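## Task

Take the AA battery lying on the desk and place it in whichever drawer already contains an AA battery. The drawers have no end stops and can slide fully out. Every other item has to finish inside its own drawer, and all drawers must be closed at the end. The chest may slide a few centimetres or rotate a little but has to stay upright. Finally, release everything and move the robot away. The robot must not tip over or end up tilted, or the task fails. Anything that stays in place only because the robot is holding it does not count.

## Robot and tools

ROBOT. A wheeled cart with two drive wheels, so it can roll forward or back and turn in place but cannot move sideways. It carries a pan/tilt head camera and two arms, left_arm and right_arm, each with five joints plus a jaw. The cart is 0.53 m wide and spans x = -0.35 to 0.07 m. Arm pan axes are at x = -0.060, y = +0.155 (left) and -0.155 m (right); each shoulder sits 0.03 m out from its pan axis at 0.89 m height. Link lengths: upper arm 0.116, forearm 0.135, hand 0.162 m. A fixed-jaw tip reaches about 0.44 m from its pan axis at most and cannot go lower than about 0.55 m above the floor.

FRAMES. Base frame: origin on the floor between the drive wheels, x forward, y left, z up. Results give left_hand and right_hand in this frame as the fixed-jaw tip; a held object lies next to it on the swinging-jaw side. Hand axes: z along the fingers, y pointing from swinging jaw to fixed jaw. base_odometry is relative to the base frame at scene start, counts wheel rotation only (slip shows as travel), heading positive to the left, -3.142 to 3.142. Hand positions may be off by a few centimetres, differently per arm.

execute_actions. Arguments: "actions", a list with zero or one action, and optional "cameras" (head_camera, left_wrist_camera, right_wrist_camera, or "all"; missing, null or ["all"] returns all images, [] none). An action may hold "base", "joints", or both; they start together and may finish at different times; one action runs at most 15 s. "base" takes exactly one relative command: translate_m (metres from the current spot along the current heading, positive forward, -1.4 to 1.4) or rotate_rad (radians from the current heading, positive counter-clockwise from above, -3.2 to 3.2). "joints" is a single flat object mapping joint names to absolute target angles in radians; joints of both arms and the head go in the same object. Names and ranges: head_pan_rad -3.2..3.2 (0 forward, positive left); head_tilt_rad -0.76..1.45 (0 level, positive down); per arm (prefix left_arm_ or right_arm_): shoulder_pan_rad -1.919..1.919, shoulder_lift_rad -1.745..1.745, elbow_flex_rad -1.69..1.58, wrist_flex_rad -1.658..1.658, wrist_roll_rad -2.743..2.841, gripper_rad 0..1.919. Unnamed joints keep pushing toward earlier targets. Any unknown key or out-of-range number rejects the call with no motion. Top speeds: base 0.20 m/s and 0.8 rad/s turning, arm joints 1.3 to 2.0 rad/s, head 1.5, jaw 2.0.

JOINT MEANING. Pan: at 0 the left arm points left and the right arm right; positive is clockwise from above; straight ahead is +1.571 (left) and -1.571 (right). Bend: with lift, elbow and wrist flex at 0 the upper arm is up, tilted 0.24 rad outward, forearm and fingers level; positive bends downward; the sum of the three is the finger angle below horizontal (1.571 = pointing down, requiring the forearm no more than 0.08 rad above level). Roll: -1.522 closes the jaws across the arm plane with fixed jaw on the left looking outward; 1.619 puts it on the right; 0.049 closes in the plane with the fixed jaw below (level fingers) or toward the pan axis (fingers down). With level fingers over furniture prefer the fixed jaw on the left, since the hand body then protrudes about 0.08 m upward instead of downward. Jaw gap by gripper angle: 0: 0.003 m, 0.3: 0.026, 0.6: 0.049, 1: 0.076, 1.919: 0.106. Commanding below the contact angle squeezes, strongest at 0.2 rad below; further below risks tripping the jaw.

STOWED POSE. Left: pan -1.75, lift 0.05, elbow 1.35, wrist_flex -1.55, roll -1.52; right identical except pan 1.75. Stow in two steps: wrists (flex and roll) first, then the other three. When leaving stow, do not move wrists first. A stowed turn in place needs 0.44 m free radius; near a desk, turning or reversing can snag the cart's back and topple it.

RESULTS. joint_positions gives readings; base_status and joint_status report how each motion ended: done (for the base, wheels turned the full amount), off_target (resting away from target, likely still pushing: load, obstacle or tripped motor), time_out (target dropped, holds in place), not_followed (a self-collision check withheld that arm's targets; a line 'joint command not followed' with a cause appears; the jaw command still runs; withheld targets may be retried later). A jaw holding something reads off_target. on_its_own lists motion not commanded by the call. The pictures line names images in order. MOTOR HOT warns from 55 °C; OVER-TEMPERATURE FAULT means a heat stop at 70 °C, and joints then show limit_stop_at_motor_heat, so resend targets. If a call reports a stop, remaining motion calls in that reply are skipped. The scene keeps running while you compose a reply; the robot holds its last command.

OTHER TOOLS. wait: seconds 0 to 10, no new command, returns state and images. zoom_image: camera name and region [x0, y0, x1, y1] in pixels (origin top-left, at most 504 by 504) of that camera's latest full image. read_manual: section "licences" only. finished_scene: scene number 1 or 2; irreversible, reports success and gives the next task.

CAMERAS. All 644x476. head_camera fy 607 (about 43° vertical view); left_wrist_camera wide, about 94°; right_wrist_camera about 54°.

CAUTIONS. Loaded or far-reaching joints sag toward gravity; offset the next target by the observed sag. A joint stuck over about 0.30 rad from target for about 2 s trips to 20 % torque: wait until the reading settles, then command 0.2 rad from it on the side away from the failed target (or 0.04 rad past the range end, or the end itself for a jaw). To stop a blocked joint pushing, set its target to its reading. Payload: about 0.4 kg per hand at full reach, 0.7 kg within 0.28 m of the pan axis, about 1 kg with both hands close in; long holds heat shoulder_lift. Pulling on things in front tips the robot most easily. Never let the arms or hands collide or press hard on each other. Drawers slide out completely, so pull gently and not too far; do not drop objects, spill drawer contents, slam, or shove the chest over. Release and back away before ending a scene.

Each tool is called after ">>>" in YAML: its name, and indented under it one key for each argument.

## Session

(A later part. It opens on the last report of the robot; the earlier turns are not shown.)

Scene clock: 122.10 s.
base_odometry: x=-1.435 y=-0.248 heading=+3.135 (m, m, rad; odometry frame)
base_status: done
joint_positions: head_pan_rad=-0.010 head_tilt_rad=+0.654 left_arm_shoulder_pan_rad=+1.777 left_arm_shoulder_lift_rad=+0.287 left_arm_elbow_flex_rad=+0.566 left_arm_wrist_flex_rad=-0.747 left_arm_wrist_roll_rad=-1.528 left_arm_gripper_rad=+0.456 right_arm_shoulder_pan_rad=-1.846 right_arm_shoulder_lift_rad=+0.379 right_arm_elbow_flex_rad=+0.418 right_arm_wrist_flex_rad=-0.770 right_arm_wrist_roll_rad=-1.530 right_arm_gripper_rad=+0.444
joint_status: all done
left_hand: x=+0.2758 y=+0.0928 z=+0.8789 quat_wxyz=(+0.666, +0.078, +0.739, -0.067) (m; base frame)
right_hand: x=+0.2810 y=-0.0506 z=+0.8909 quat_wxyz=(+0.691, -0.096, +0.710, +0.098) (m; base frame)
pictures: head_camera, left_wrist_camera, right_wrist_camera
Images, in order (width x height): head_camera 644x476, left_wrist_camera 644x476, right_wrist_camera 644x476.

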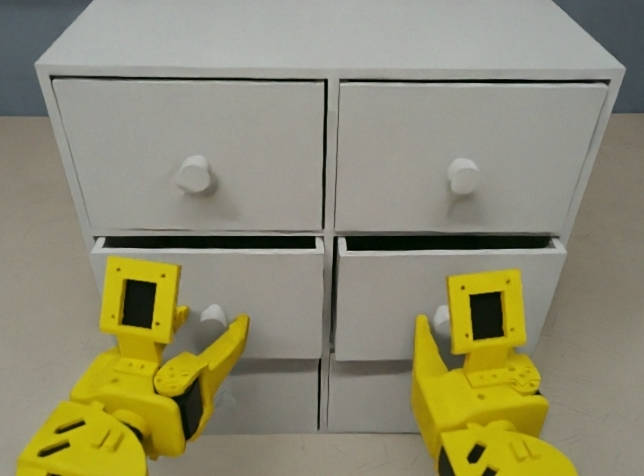

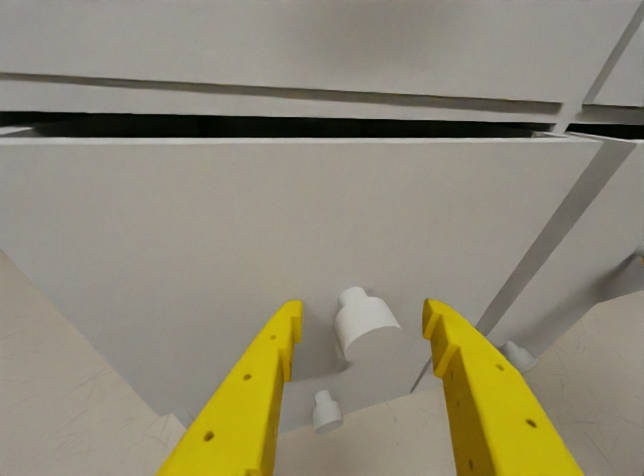

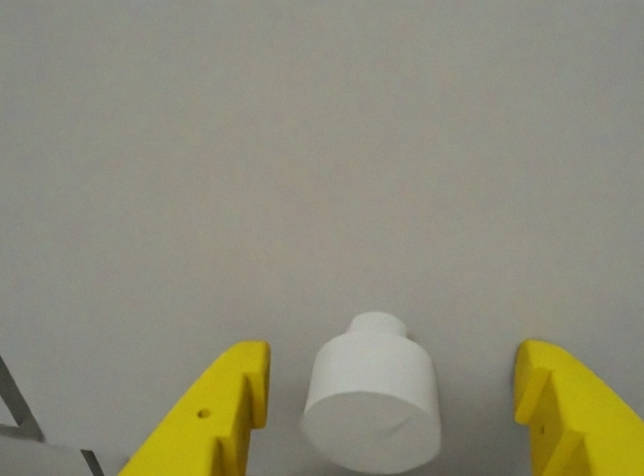

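>>> execute_actions:
  actions: []

>>> execute_actions:
  actions:
    - {"base":{"translate_m":0.014}}

Scene clock: 126.83 s.
base_odometry: x=-1.435 y=-0.248 heading=+3.135 (m, m, rad; odometry frame)
base_status: done
joint_positions: head_pan_rad=-0.010 head_tilt_rad=+0.654 left_arm_shoulder_pan_rad=+1.777 left_arm_shoulder_lift_rad=+0.287 left_arm_elbow_flex_rad=+0.566 left_arm_wrist_flex_rad=-0.747 left_arm_wrist_roll_rad=-1.528 left_arm_gripper_rad=+0.456 right_arm_shoulder_pan_rad=-1.846 right_arm_shoulder_lift_rad=+0.379 right_arm_elbow_flex_rad=+0.418 right_arm_wrist_flex_rad=-0.770 right_arm_wrist_roll_rad=-1.530 right_arm_gripper_rad=+0.444
joint_status: all done
left_hand: x=+0.2758 y=+0.0928 z=+0.8789 quat_wxyz=(+0.666, +0.078, +0.739, -0.067) (m; base frame)
right_hand: x=+0.2810 y=-0.0506 z=+0.8909 quat_wxyz=(+0.691, -0.096, +0.710, +0.098) (m; base frame)
pictures: head_camera, left_wrist_camera, right_wrist_camera
Images, in order (width x height): head_camera 644x476, left_wrist_camera 644x476, right_wrist_camera 644x476.

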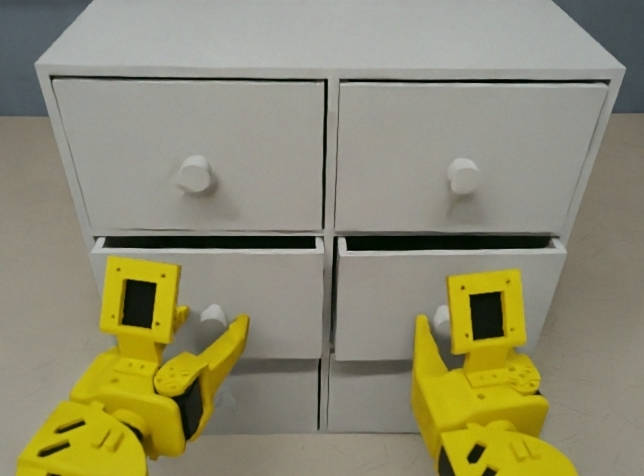

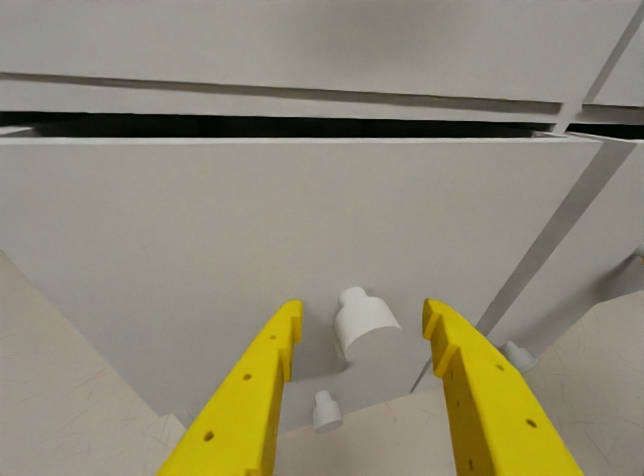

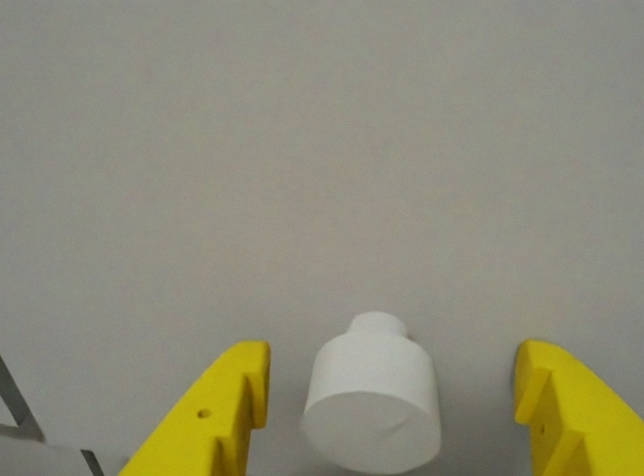

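Scene clock: 127.63 s.
base_odometry: x=-1.450 y=-0.247 heading=+3.135 (m, m, rad; odometry frame)
base_status: done
joint_positions: head_pan_rad=-0.010 head_tilt_rad=+0.654 left_arm_shoulder_pan_rad=+1.777 left_arm_shoulder_lift_rad=+0.287 left_arm_elbow_flex_rad=+0.567 left_arm_wrist_flex_rad=-0.747 left_arm_wrist_roll_rad=-1.528 left_arm_gripper_rad=+0.456 right_arm_shoulder_pan_rad=-1.846 right_arm_shoulder_lift_rad=+0.380 right_arm_elbow_flex_rad=+0.420 right_arm_wrist_flex_rad=-0.770 right_arm_wrist_roll_rad=-1.530 right_arm_gripper_rad=+0.444
joint_status: not commanded
left_hand: x=+0.2756 y=+0.0928 z=+0.8786 quat_wxyz=(+0.665, +0.078, +0.740, -0.067) (m; base frame)
right_hand: x=+0.2808 y=-0.0507 z=+0.8900 quat_wxyz=(+0.689, -0.096, +0.711, +0.098) (m; base frame)
pictures: head_camera, left_wrist_camera, right_wrist_camera
Images, in order (width x height): head_camera 644x476, left_wrist_camera 644x476, right_wrist_camera 644x476.

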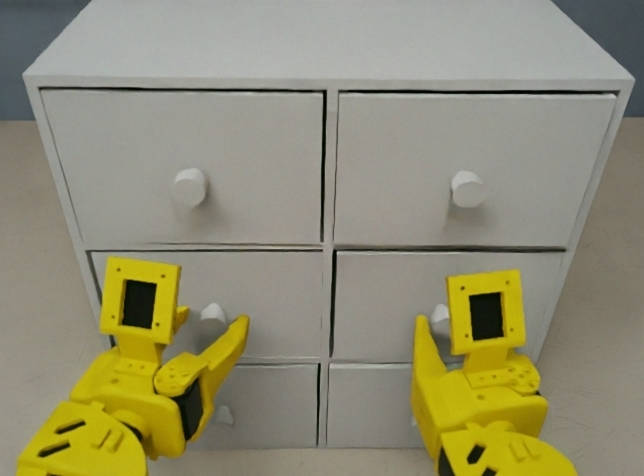

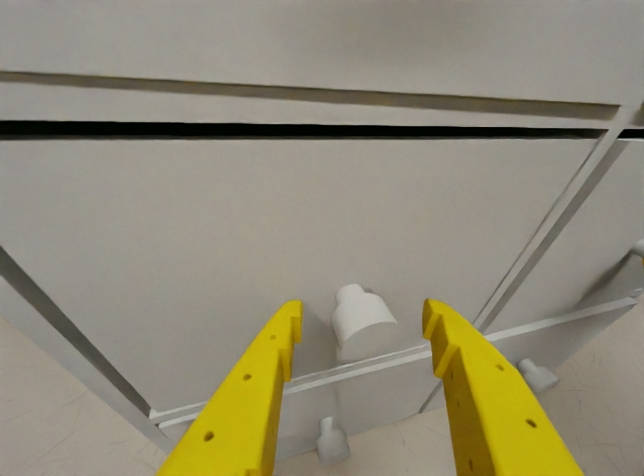

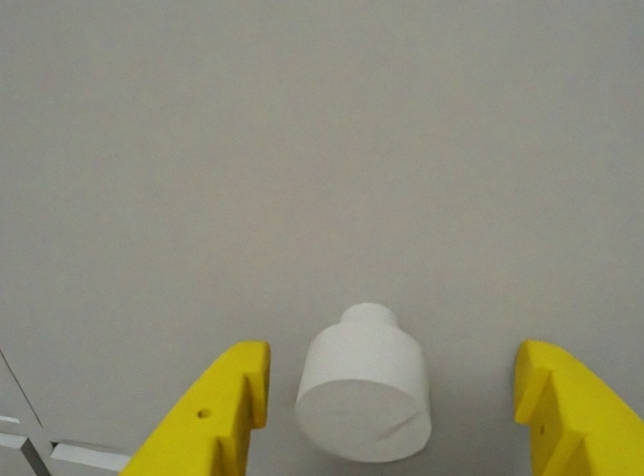

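>>> execute_actions:
  actions:
    - {"base":{"translate_m":0.004}}
  cameras: ["head_camera"]

>>> zoom_image:
  camera: "head_camera"
  region: [200, 60, 644, 476]

Scene clock: 129.03 s.
base_odometry: x=-1.453 y=-0.247 heading=+3.135 (m, m, rad; odometry frame)
base_status: done
joint_positions: head_pan_rad=-0.010 head_tilt_rad=+0.654 left_arm_shoulder_pan_rad=+1.777 left_arm_shoulder_lift_rad=+0.287 left_arm_elbow_flex_rad=+0.572 left_arm_wrist_flex_rad=-0.751 left_arm_wrist_roll_rad=-1.528 left_arm_gripper_rad=+0.456 right_arm_shoulder_pan_rad=-1.848 right_arm_shoulder_lift_rad=+0.380 right_arm_elbow_flex_rad=+0.421 right_arm_wrist_flex_rad=-0.770 right_arm_wrist_roll_rad=-1.530 right_arm_gripper_rad=+0.444
joint_status: not commanded
left_hand: x=+0.2752 y=+0.0929 z=+0.8779 quat_wxyz=(+0.665, +0.078, +0.740, -0.067) (m; base frame)
right_hand: x=+0.2805 y=-0.0502 z=+0.8896 quat_wxyz=(+0.689, -0.096, +0.712, +0.099) (m; base frame)
pictures: head_camera
Images, in order (width x height): head_camera 644x476.

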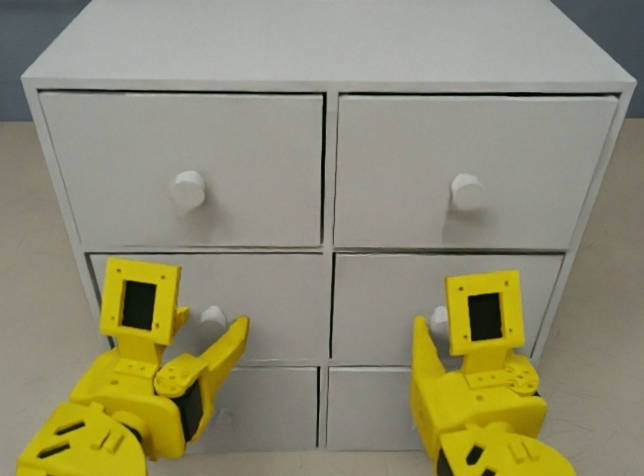

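Region (200, 60, 644, 476) of head_camera's 644x476 image, scaled by 1.135; it fills the top 472 rows of this view, and the rest is white.

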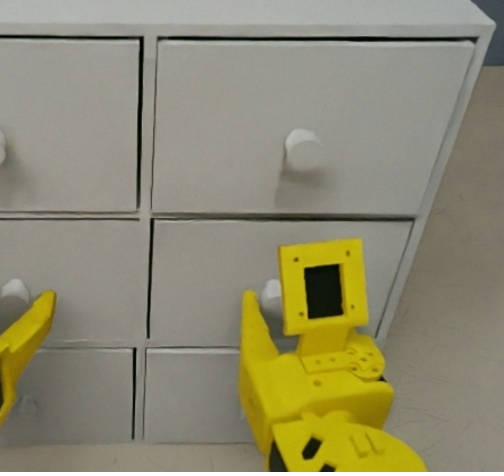

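>>> execute_actions:
  actions:
    - {"base":{"translate_m":-0.05}}
  cameras: []

>>> execute_actions:
  actions:
    - {"joints":{"left_arm_shoulder_lift_rad":-0.11,"left_arm_elbow_flex_rad":0.295,"left_arm_wrist_flex_rad":-0.255,"right_arm_shoulder_lift_rad":0.025,"right_arm_elbow_flex_rad":0.05,"right_arm_wrist_flex_rad":-0.15}}

Scene clock: 133.17 s.
base_odometry: x=-1.403 y=-0.248 heading=+3.135 (m, m, rad; odometry frame)
base_status: done
joint_positions: head_pan_rad=-0.010 head_tilt_rad=+0.654 left_arm_shoulder_pan_rad=+1.775 left_arm_shoulder_lift_rad=+0.287 left_arm_elbow_flex_rad=+0.572 left_arm_wrist_flex_rad=-0.751 left_arm_wrist_roll_rad=-1.528 left_arm_gripper_rad=+0.456 right_arm_shoulder_pan_rad=-1.848 right_arm_shoulder_lift_rad=+0.380 right_arm_elbow_flex_rad=+0.421 right_arm_wrist_flex_rad=-0.770 right_arm_wrist_roll_rad=-1.530 right_arm_gripper_rad=+0.444
joint_status: not commanded
left_hand: x=+0.2752 y=+0.0934 z=+0.8779 quat_wxyz=(+0.665, +0.078, +0.740, -0.066) (m; base frame)
right_hand: x=+0.2805 y=-0.0502 z=+0.8896 quat_wxyz=(+0.689, -0.096, +0.712, +0.099) (m; base frame)
pictures: none
No camera images: the call's "cameras" was empty. Leave "cameras" out to get every camera's image.

Scene clock: 134.40 s.
base_odometry: x=-1.403 y=-0.248 heading=+3.135 (m, m, rad; odometry frame)
base_status: not commanded
joint_positions: head_pan_rad=-0.010 head_tilt_rad=+0.654 left_arm_shoulder_pan_rad=+1.775 left_arm_shoulder_lift_rad=-0.063 left_arm_elbow_flex_rad=+0.331 left_arm_wrist_flex_rad=-0.260 left_arm_wrist_roll_rad=-1.528 left_arm_gripper_rad=+0.456 right_arm_shoulder_pan_rad=-1.848 right_arm_shoulder_lift_rad=+0.072 right_arm_elbow_flex_rad=+0.090 right_arm_wrist_flex_rad=-0.152 right_arm_wrist_roll_rad=-1.530 right_arm_gripper_rad=+0.444
joint_status: all done
left_hand: x=+0.2777 y=+0.0929 z=+0.9759 quat_wxyz=(+0.701, +0.074, +0.706, -0.070) (m; base frame)
right_hand: x=+0.2850 y=-0.0489 z=+0.9859 quat_wxyz=(+0.696, -0.095, +0.704, +0.100) (m; base frame)
pictures: head_camera, left_wrist_camera, right_wrist_camera
Images, in order (width x height): head_camera 644x476, left_wrist_camera 644x476, right_wrist_camera 644x476.

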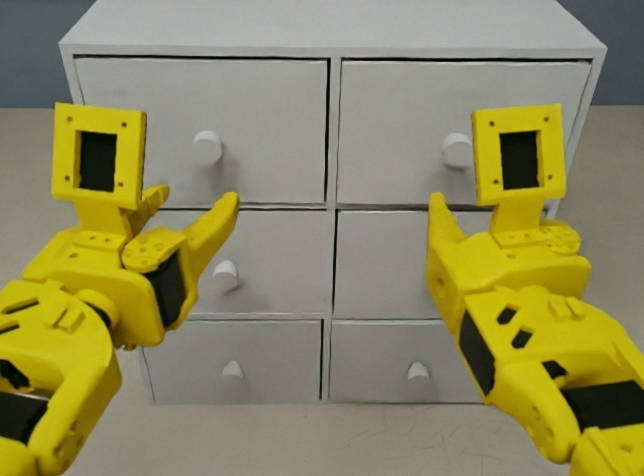

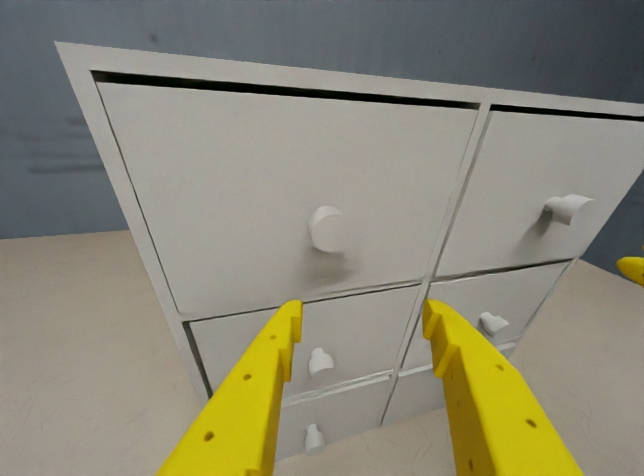

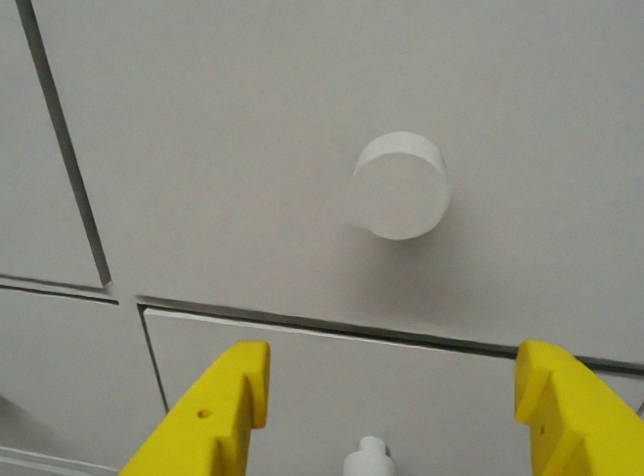

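>>> execute_actions:
  actions:
    - {"base":{"translate_m":0.042}}

>>> zoom_image:
  camera: "head_camera"
  region: [200, 60, 460, 300]

Scene clock: 136.63 s.
base_odometry: x=-1.445 y=-0.247 heading=+3.135 (m, m, rad; odometry frame)
base_status: done
joint_positions: head_pan_rad=-0.010 head_tilt_rad=+0.654 left_arm_shoulder_pan_rad=+1.775 left_arm_shoulder_lift_rad=-0.065 left_arm_elbow_flex_rad=+0.331 left_arm_wrist_flex_rad=-0.260 left_arm_wrist_roll_rad=-1.528 left_arm_gripper_rad=+0.456 right_arm_shoulder_pan_rad=-1.848 right_arm_shoulder_lift_rad=+0.072 right_arm_elbow_flex_rad=+0.089 right_arm_wrist_flex_rad=-0.152 right_arm_wrist_roll_rad=-1.530 right_arm_gripper_rad=+0.444
joint_status: not commanded
left_hand: x=+0.2775 y=+0.0930 z=+0.9764 quat_wxyz=(+0.701, +0.074, +0.706, -0.070) (m; base frame)
right_hand: x=+0.2851 y=-0.0489 z=+0.9863 quat_wxyz=(+0.697, -0.095, +0.704, +0.100) (m; base frame)
pictures: head_camera, left_wrist_camera, right_wrist_camera
Images, in order (width x height): head_camera 644x476, left_wrist_camera 644x476, right_wrist_camera 644x476.

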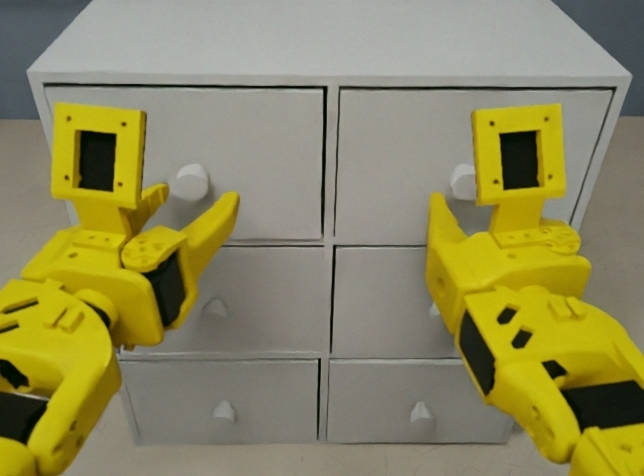

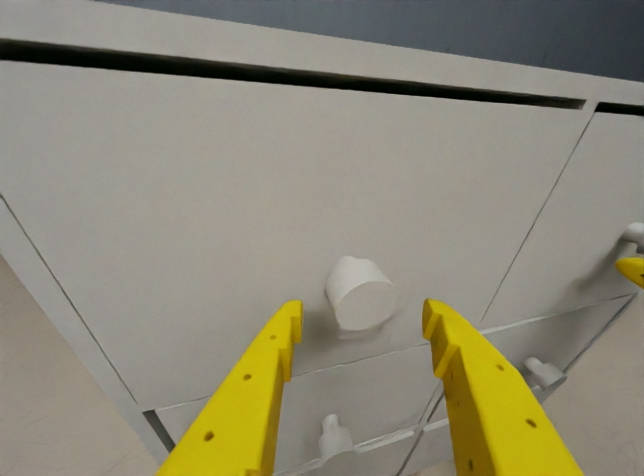

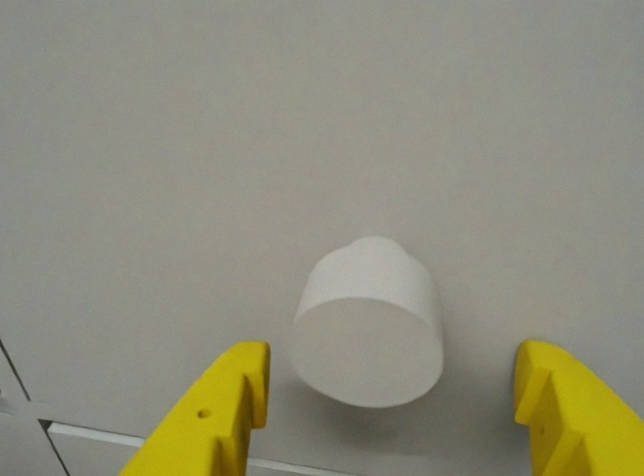

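Region (200, 60, 460, 300) of head_camera's 644x476 image, scaled by 1.938; it fills the top 465 rows of this view, and the rest is white.

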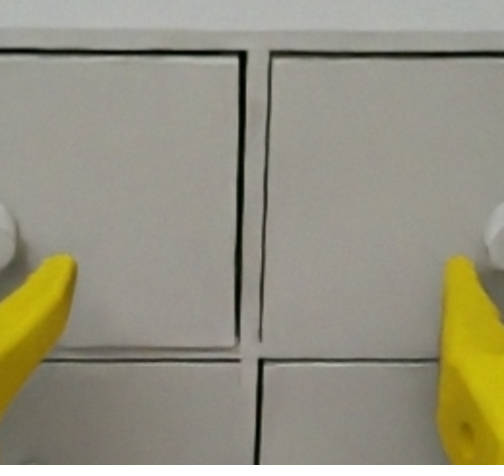

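>>> execute_actions:
  actions:
    - {"base":{"translate_m":0.003}}
  cameras: ["head_camera"]

>>> zoom_image:
  camera: "head_camera"
  region: [200, 60, 460, 300]

>>> zoom_image:
  camera: "head_camera"
  region: [200, 300, 460, 476]

Scene clock: 138.43 s.
base_odometry: x=-1.448 y=-0.247 heading=+3.135 (m, m, rad; odometry frame)
base_status: done
joint_positions: head_pan_rad=-0.010 head_tilt_rad=+0.654 left_arm_shoulder_pan_rad=+1.775 left_arm_shoulder_lift_rad=-0.065 left_arm_elbow_flex_rad=+0.331 left_arm_wrist_flex_rad=-0.260 left_arm_wrist_roll_rad=-1.528 left_arm_gripper_rad=+0.456 right_arm_shoulder_pan_rad=-1.848 right_arm_shoulder_lift_rad=+0.070 right_arm_elbow_flex_rad=+0.089 right_arm_wrist_flex_rad=-0.150 right_arm_wrist_roll_rad=-1.530 right_arm_gripper_rad=+0.444
joint_status: not commanded
left_hand: x=+0.2775 y=+0.0930 z=+0.9764 quat_wxyz=(+0.701, +0.074, +0.706, -0.070) (m; base frame)
right_hand: x=+0.2849 y=-0.0489 z=+0.9866 quat_wxyz=(+0.697, -0.095, +0.704, +0.100) (m; base frame)
pictures: head_camera
Images, in order (width x height): head_camera 644x476.

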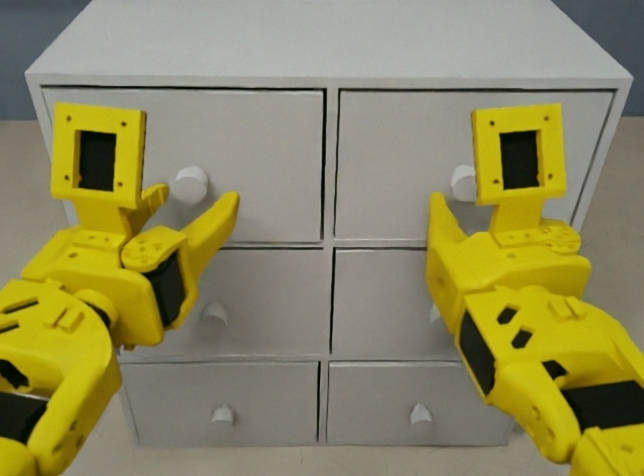

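Region (200, 60, 460, 300) of head_camera's 644x476 image, scaled by 1.938; it fills the top 465 rows of this view, and the rest is white.

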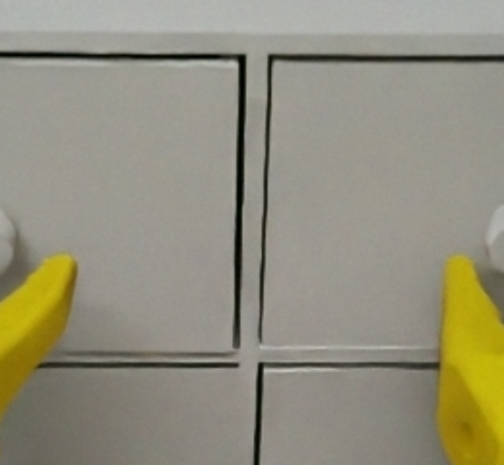

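Region (200, 300, 460, 476) of head_camera's 644x476 image, scaled by 1.938; it fills the top 341 rows of this view, and the rest is white.

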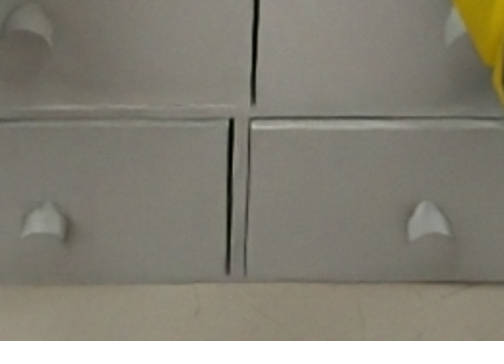

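>>> execute_actions:
  actions:
    - {"base":{"translate_m":-0.065}}
  cameras: []

>>> execute_actions:
  actions:
    - {"joints":{"right_arm_shoulder_lift_rad":0.96,"right_arm_elbow_flex_rad":0.135,"right_arm_wrist_flex_rad":-0.99,"head_tilt_rad":0.72}}

Scene clock: 142.60 s.
base_odometry: x=-1.383 y=-0.248 heading=+3.135 (m, m, rad; odometry frame)
base_status: done
joint_positions: head_pan_rad=-0.010 head_tilt_rad=+0.654 left_arm_shoulder_pan_rad=+1.775 left_arm_shoulder_lift_rad=-0.066 left_arm_elbow_flex_rad=+0.331 left_arm_wrist_flex_rad=-0.260 left_arm_wrist_roll_rad=-1.528 left_arm_gripper_rad=+0.456 right_arm_shoulder_pan_rad=-1.848 right_arm_shoulder_lift_rad=+0.070 right_arm_elbow_flex_rad=+0.089 right_arm_wrist_flex_rad=-0.150 right_arm_wrist_roll_rad=-1.530 right_arm_gripper_rad=+0.444
joint_status: not commanded
left_hand: x=+0.2774 y=+0.0930 z=+0.9769 quat_wxyz=(+0.702, +0.074, +0.705, -0.070) (m; base frame)
right_hand: x=+0.2849 y=-0.0489 z=+0.9866 quat_wxyz=(+0.697, -0.095, +0.704, +0.100) (m; base frame)
pictures: none
No camera images: the call's "cameras" was empty. Leave "cameras" out to get every camera's image.

Scene clock: 144.00 s.
base_odometry: x=-1.383 y=-0.248 heading=+3.135 (m, m, rad; odometry frame)
base_status: not commanded
joint_positions: head_pan_rad=-0.010 head_tilt_rad=+0.714 left_arm_shoulder_pan_rad=+1.775 left_arm_shoulder_lift_rad=-0.066 left_arm_elbow_flex_rad=+0.331 left_arm_wrist_flex_rad=-0.260 left_arm_wrist_roll_rad=-1.528 left_arm_gripper_rad=+0.456 right_arm_shoulder_pan_rad=-1.848 right_arm_shoulder_lift_rad=+0.981 right_arm_elbow_flex_rad=+0.142 right_arm_wrist_flex_rad=-0.974 right_arm_wrist_roll_rad=-1.530 right_arm_gripper_rad=+0.444
joint_status: all done
left_hand: x=+0.2774 y=+0.0930 z=+0.9769 quat_wxyz=(+0.702, +0.074, +0.705, -0.070) (m; base frame)
right_hand: x=+0.2854 y=-0.0488 z=+0.7898 quat_wxyz=(+0.646, -0.102, +0.751, +0.092) (m; base frame)
pictures: head_camera, left_wrist_camera, right_wrist_camera
Images, in order (width x height): head_camera 644x476, left_wrist_camera 644x476, right_wrist_camera 644x476.

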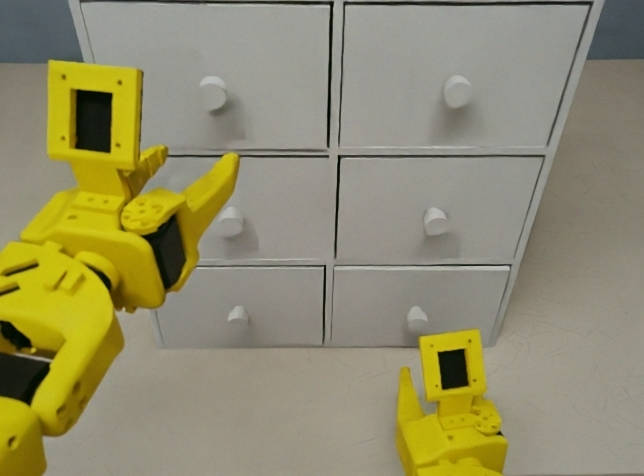

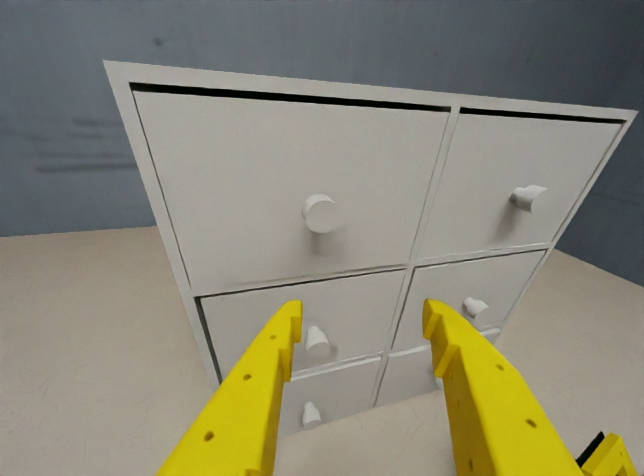

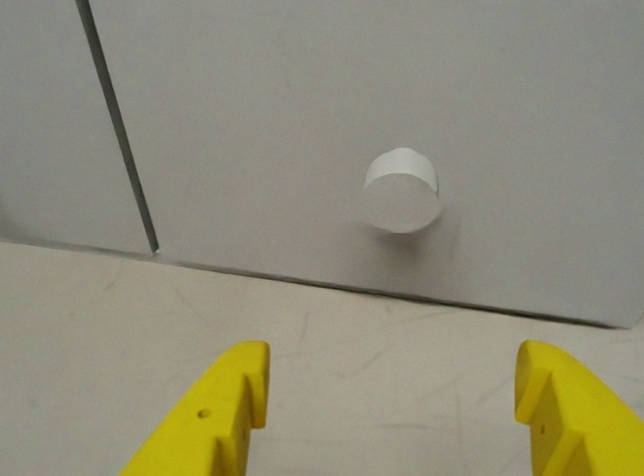

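>>> execute_actions:
  actions:
    - {"base":{"translate_m":0.068}}

>>> zoom_image:
  camera: "head_camera"
  region: [200, 20, 460, 250]

>>> zoom_image:
  camera: "head_camera"
  region: [250, 250, 560, 430]

Scene clock: 146.37 s.
base_odometry: x=-1.450 y=-0.247 heading=+3.135 (m, m, rad; odometry frame)
base_status: done
joint_positions: head_pan_rad=-0.010 head_tilt_rad=+0.715 left_arm_shoulder_pan_rad=+1.775 left_arm_shoulder_lift_rad=-0.066 left_arm_elbow_flex_rad=+0.331 left_arm_wrist_flex_rad=-0.260 left_arm_wrist_roll_rad=-1.528 left_arm_gripper_rad=+0.456 right_arm_shoulder_pan_rad=-1.848 right_arm_shoulder_lift_rad=+0.984 right_arm_elbow_flex_rad=+0.147 right_arm_wrist_flex_rad=-0.977 right_arm_wrist_roll_rad=-1.530 right_arm_gripper_rad=+0.444
joint_status: not commanded
left_hand: x=+0.2774 y=+0.0930 z=+0.9769 quat_wxyz=(+0.702, +0.074, +0.705, -0.070) (m; base frame)
right_hand: x=+0.2845 y=-0.0490 z=+0.7883 quat_wxyz=(+0.644, -0.102, +0.753, +0.092) (m; base frame)
pictures: head_camera, left_wrist_camera, right_wrist_camera
Images, in order (width x height): head_camera 644x476, left_wrist_camera 644x476, right_wrist_camera 644x476.

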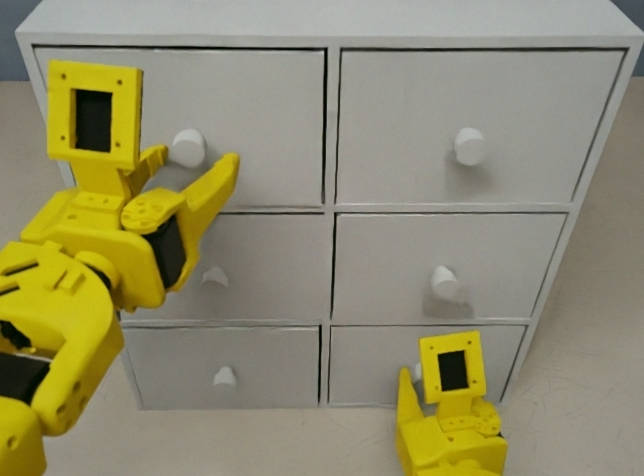

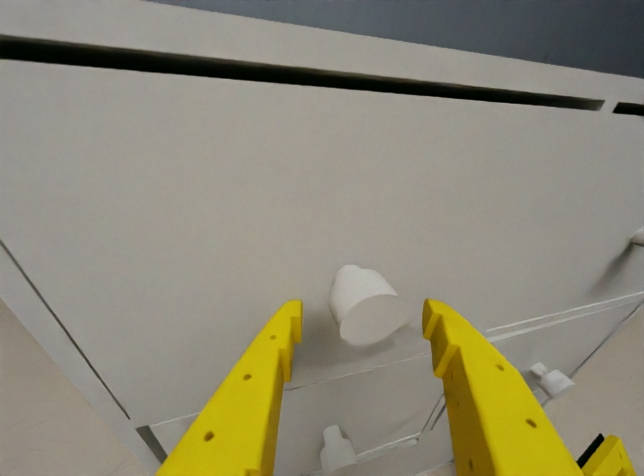

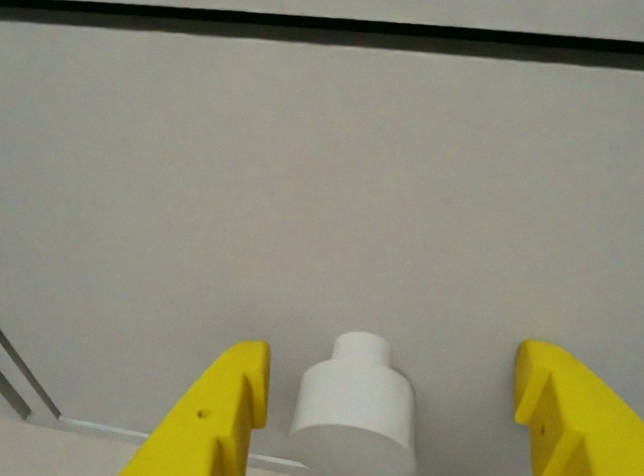

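Region (200, 20, 460, 250) of head_camera's 644x476 image, scaled by 1.938; it fills the top 446 rows of this view, and the rest is white.

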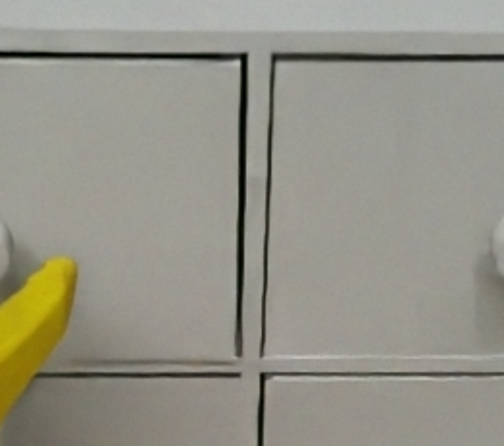

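Region (250, 250, 560, 430) of head_camera's 644x476 image, scaled by 1.626; it fills the top 293 rows of this view, and the rest is white.

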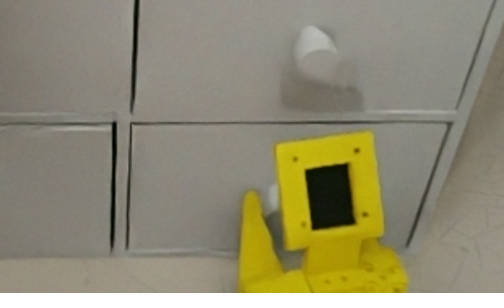

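Bottom-right is shut. Push the top-left with the left shoulder.

>>> execute_actions:
  actions:
    - {"joints":{"left_arm_shoulder_lift_rad":-0.02,"left_arm_elbow_flex_rad":0.26}}
  cameras: ["head_camera"]

>>> zoom_image:
  camera: "head_camera"
  region: [200, 20, 460, 250]

>>> zoom_image:
  camera: "head_camera"
  region: [110, 280, 400, 430]

Scene clock: 148.97 s.
base_odometry: x=-1.450 y=-0.247 heading=+3.135 (m, m, rad; odometry frame)
base_status: not commanded
joint_positions: head_pan_rad=-0.010 head_tilt_rad=+0.715 left_arm_shoulder_pan_rad=+1.775 left_arm_shoulder_lift_rad=-0.034 left_arm_elbow_flex_rad=+0.293 left_arm_wrist_flex_rad=-0.258 left_arm_wrist_roll_rad=-1.528 left_arm_gripper_rad=+0.456 right_arm_shoulder_pan_rad=-1.848 right_arm_shoulder_lift_rad=+0.984 right_arm_elbow_flex_rad=+0.147 right_arm_wrist_flex_rad=-0.977 right_arm_wrist_roll_rad=-1.530 right_arm_gripper_rad=+0.444
joint_status: all done
left_hand: x=+0.2812 y=+0.0922 z=+0.9777 quat_wxyz=(+0.703, +0.074, +0.703, -0.070) (m; base frame)
right_hand: x=+0.2845 y=-0.0490 z=+0.7883 quat_wxyz=(+0.644, -0.102, +0.753, +0.092) (m; base frame)
pictures: head_camera
Images, in order (width x height): head_camera 644x476.

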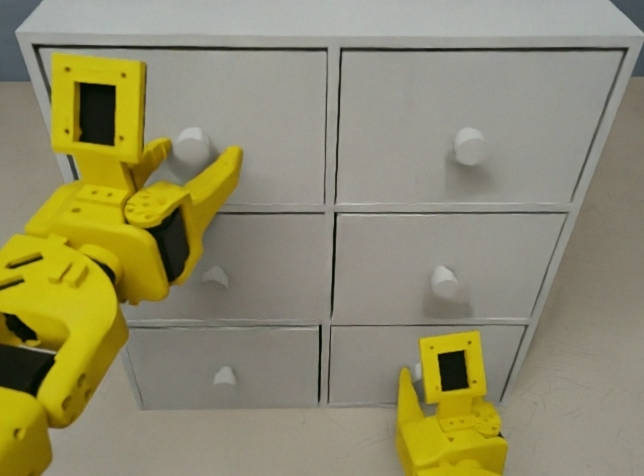

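Region (200, 20, 460, 250) of head_camera's 644x476 image, scaled by 1.938; it fills the top 446 rows of this view, and the rest is white.

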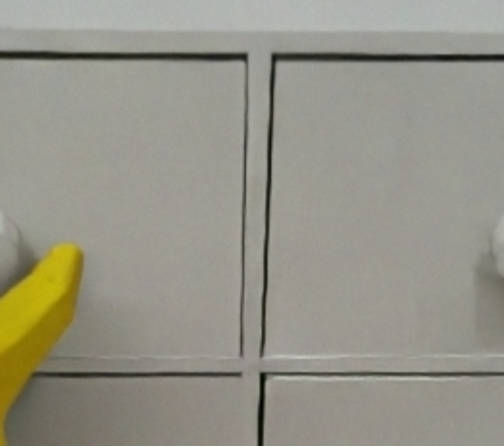

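Region (110, 280, 400, 430) of head_camera's 644x476 image, scaled by 1.738; it fills the top 261 rows of this view, and the rest is white.

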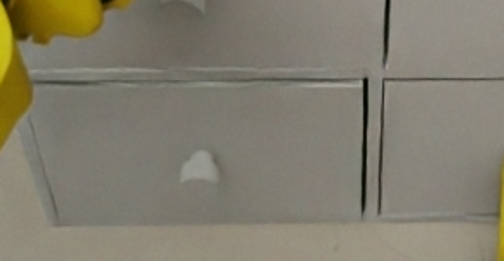

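>>> execute_actions:
  actions:
    - {"base":{"translate_m":-0.065}}
  cameras: []

>>> execute_actions:
  actions:
    - {"joints":{"left_arm_shoulder_lift_rad":0.94,"left_arm_wrist_flex_rad":-1.11,"left_arm_shoulder_pan_rad":1.76,"right_arm_shoulder_lift_rad":0.345,"right_arm_elbow_flex_rad":0.38,"right_arm_wrist_flex_rad":-0.75}}

Scene clock: 152.37 s.
base_odometry: x=-1.386 y=-0.248 heading=+3.135 (m, m, rad; odometry frame)
base_status: done
joint_positions: head_pan_rad=-0.010 head_tilt_rad=+0.715 left_arm_shoulder_pan_rad=+1.775 left_arm_shoulder_lift_rad=-0.011 left_arm_elbow_flex_rad=+0.290 left_arm_wrist_flex_rad=-0.258 left_arm_wrist_roll_rad=-1.528 left_arm_gripper_rad=+0.456 right_arm_shoulder_pan_rad=-1.848 right_arm_shoulder_lift_rad=+0.984 right_arm_elbow_flex_rad=+0.147 right_arm_wrist_flex_rad=-0.977 right_arm_wrist_roll_rad=-1.530 right_arm_gripper_rad=+0.444
joint_status: not commanded
left_hand: x=+0.2831 y=+0.0918 z=+0.9713 quat_wxyz=(+0.696, +0.075, +0.710, -0.069) (m; base frame)
right_hand: x=+0.2845 y=-0.0490 z=+0.7883 quat_wxyz=(+0.644, -0.102, +0.753, +0.092) (m; base frame)
pictures: none
No camera images: the call's "cameras" was empty. Leave "cameras" out to get every camera's image.

Scene clock: 153.77 s.
base_odometry: x=-1.386 y=-0.248 heading=+3.135 (m, m, rad; odometry frame)
base_status: not commanded
joint_positions: head_pan_rad=-0.010 head_tilt_rad=+0.715 left_arm_shoulder_pan_rad=+1.766 left_arm_shoulder_lift_rad=+0.951 left_arm_elbow_flex_rad=+0.283 left_arm_wrist_flex_rad=-1.093 left_arm_wrist_roll_rad=-1.528 left_arm_gripper_rad=+0.456 right_arm_shoulder_pan_rad=-1.848 right_arm_shoulder_lift_rad=+0.395 right_arm_elbow_flex_rad=+0.385 right_arm_wrist_flex_rad=-0.752 right_arm_wrist_roll_rad=-1.530 right_arm_gripper_rad=+0.444
joint_status: all done
left_hand: x=+0.2816 y=+0.0954 z=+0.7881 quat_wxyz=(+0.652, +0.076, +0.752, -0.062) (m; base frame)
right_hand: x=+0.2838 y=-0.0492 z=+0.8912 quat_wxyz=(+0.690, -0.096, +0.711, +0.099) (m; base frame)
pictures: head_camera, left_wrist_camera, right_wrist_camera
Images, in order (width x height): head_camera 644x476, left_wrist_camera 644x476, right_wrist_camera 644x476.

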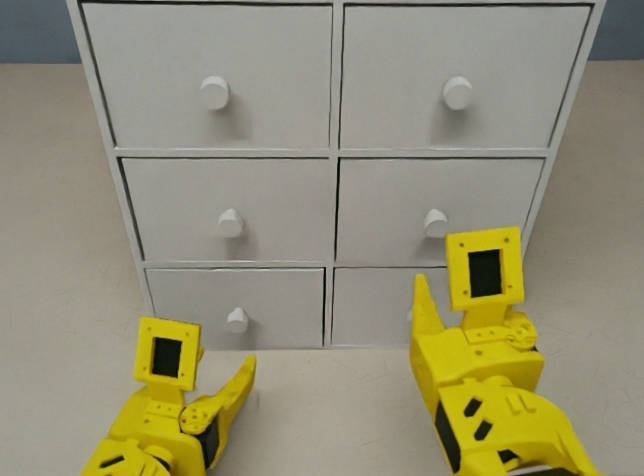

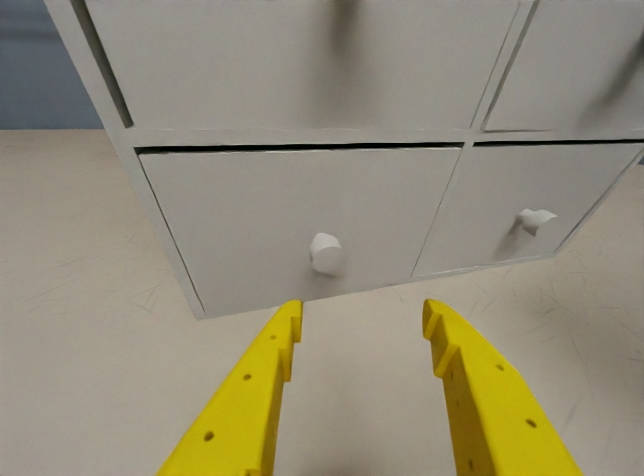

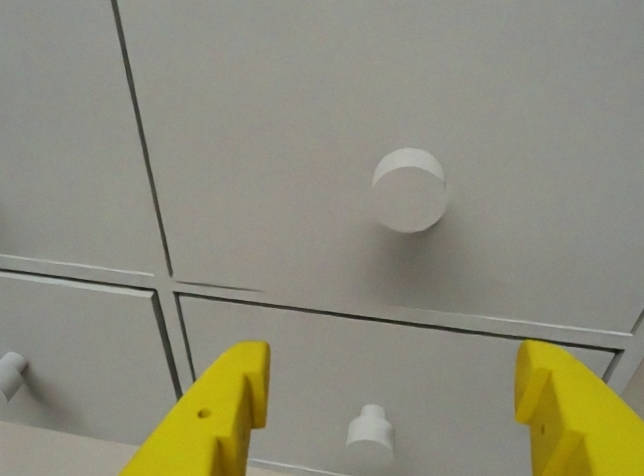

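>>> execute_actions:
  actions:
    - {"base":{"translate_m":0.059}}
  cameras: ["head_camera","left_wrist_camera"]

>>> zoom_image:
  camera: "head_camera"
  region: [180, 180, 440, 430]

Scene clock: 155.77 s.
base_odometry: x=-1.444 y=-0.247 heading=+3.135 (m, m, rad; odometry frame)
base_status: done
joint_positions: head_pan_rad=-0.010 head_tilt_rad=+0.715 left_arm_shoulder_pan_rad=+1.766 left_arm_shoulder_lift_rad=+0.952 left_arm_elbow_flex_rad=+0.282 left_arm_wrist_flex_rad=-1.093 left_arm_wrist_roll_rad=-1.528 left_arm_gripper_rad=+0.456 right_arm_shoulder_pan_rad=-1.848 right_arm_shoulder_lift_rad=+0.395 right_arm_elbow_flex_rad=+0.385 right_arm_wrist_flex_rad=-0.752 right_arm_wrist_roll_rad=-1.530 right_arm_gripper_rad=+0.444
joint_status: not commanded
left_hand: x=+0.2816 y=+0.0954 z=+0.7880 quat_wxyz=(+0.652, +0.076, +0.752, -0.062) (m; base frame)
right_hand: x=+0.2838 y=-0.0492 z=+0.8912 quat_wxyz=(+0.690, -0.096, +0.711, +0.099) (m; base frame)
pictures: head_camera, left_wrist_camera
Images, in order (width x height): head_camera 644x476, left_wrist_camera 644x476.

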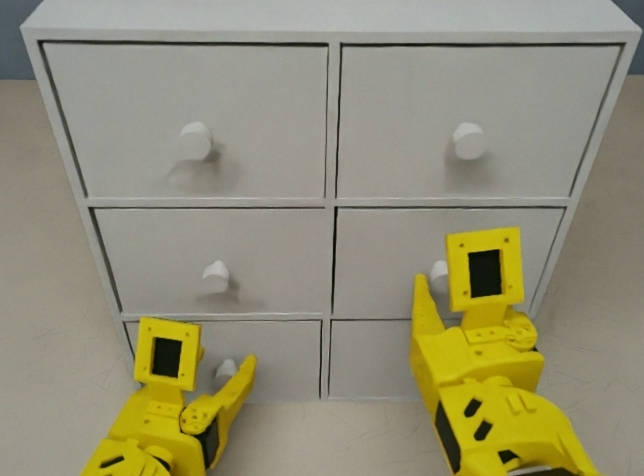

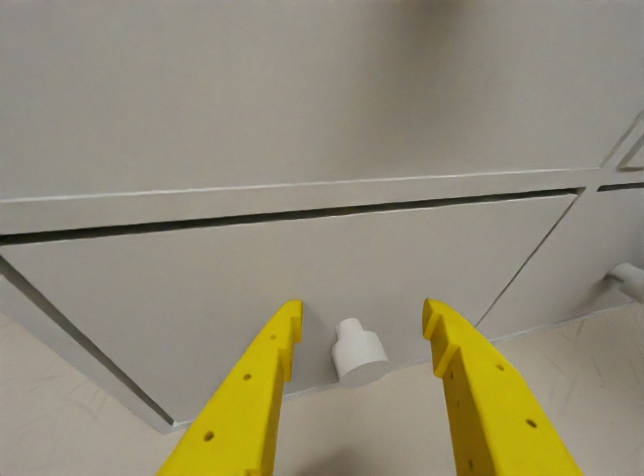

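Region (180, 180, 440, 430) of head_camera's 644x476 image, scaled by 1.938; it fills the top 485 rows of this view, and the rest is white.

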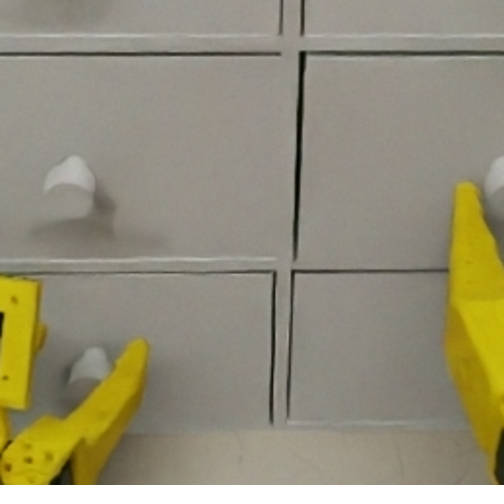

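All flush. Back away.

>>> execute_actions:
  actions:
    - {"base":{"translate_m":-0.4},"joints":{"head_tilt_rad":0.5}}
  cameras: ["head_camera"]

>>> zoom_image:
  camera: "head_camera"
  region: [180, 20, 520, 340]

Scene clock: 159.87 s.
base_odometry: x=-1.045 y=-0.250 heading=+3.136 (m, m, rad; odometry frame)
base_status: done
joint_positions: head_pan_rad=-0.010 head_tilt_rad=+0.513 left_arm_shoulder_pan_rad=+1.766 left_arm_shoulder_lift_rad=+0.952 left_arm_elbow_flex_rad=+0.282 left_arm_wrist_flex_rad=-1.093 left_arm_wrist_roll_rad=-1.528 left_arm_gripper_rad=+0.456 right_arm_shoulder_pan_rad=-1.848 right_arm_shoulder_lift_rad=+0.395 right_arm_elbow_flex_rad=+0.385 right_arm_wrist_flex_rad=-0.752 right_arm_wrist_roll_rad=-1.530 right_arm_gripper_rad=+0.444
joint_status: all done
left_hand: x=+0.2816 y=+0.0954 z=+0.7880 quat_wxyz=(+0.652, +0.076, +0.752, -0.062) (m; base frame)
right_hand: x=+0.2838 y=-0.0492 z=+0.8912 quat_wxyz=(+0.690, -0.096, +0.711, +0.099) (m; base frame)
pictures: head_camera
Images, in order (width x height): head_camera 644x476.

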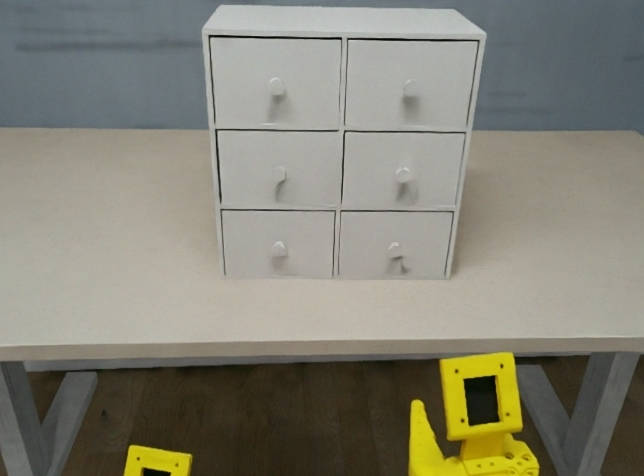

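Region (180, 20, 520, 340) of head_camera's 644x476 image, scaled by 1.482; it fills the top 474 rows of this view, and the rest is white.

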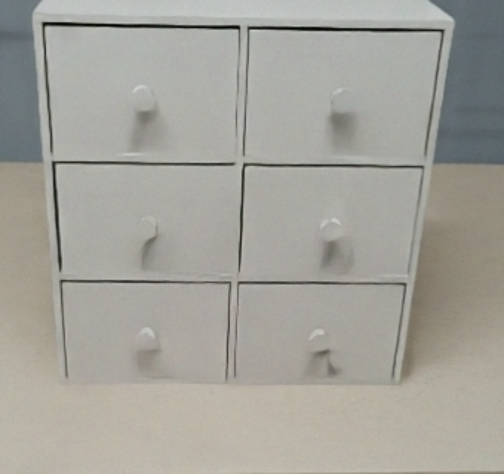

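>>> finished_scene:
  scene: 2

The scene is finished: the task was done.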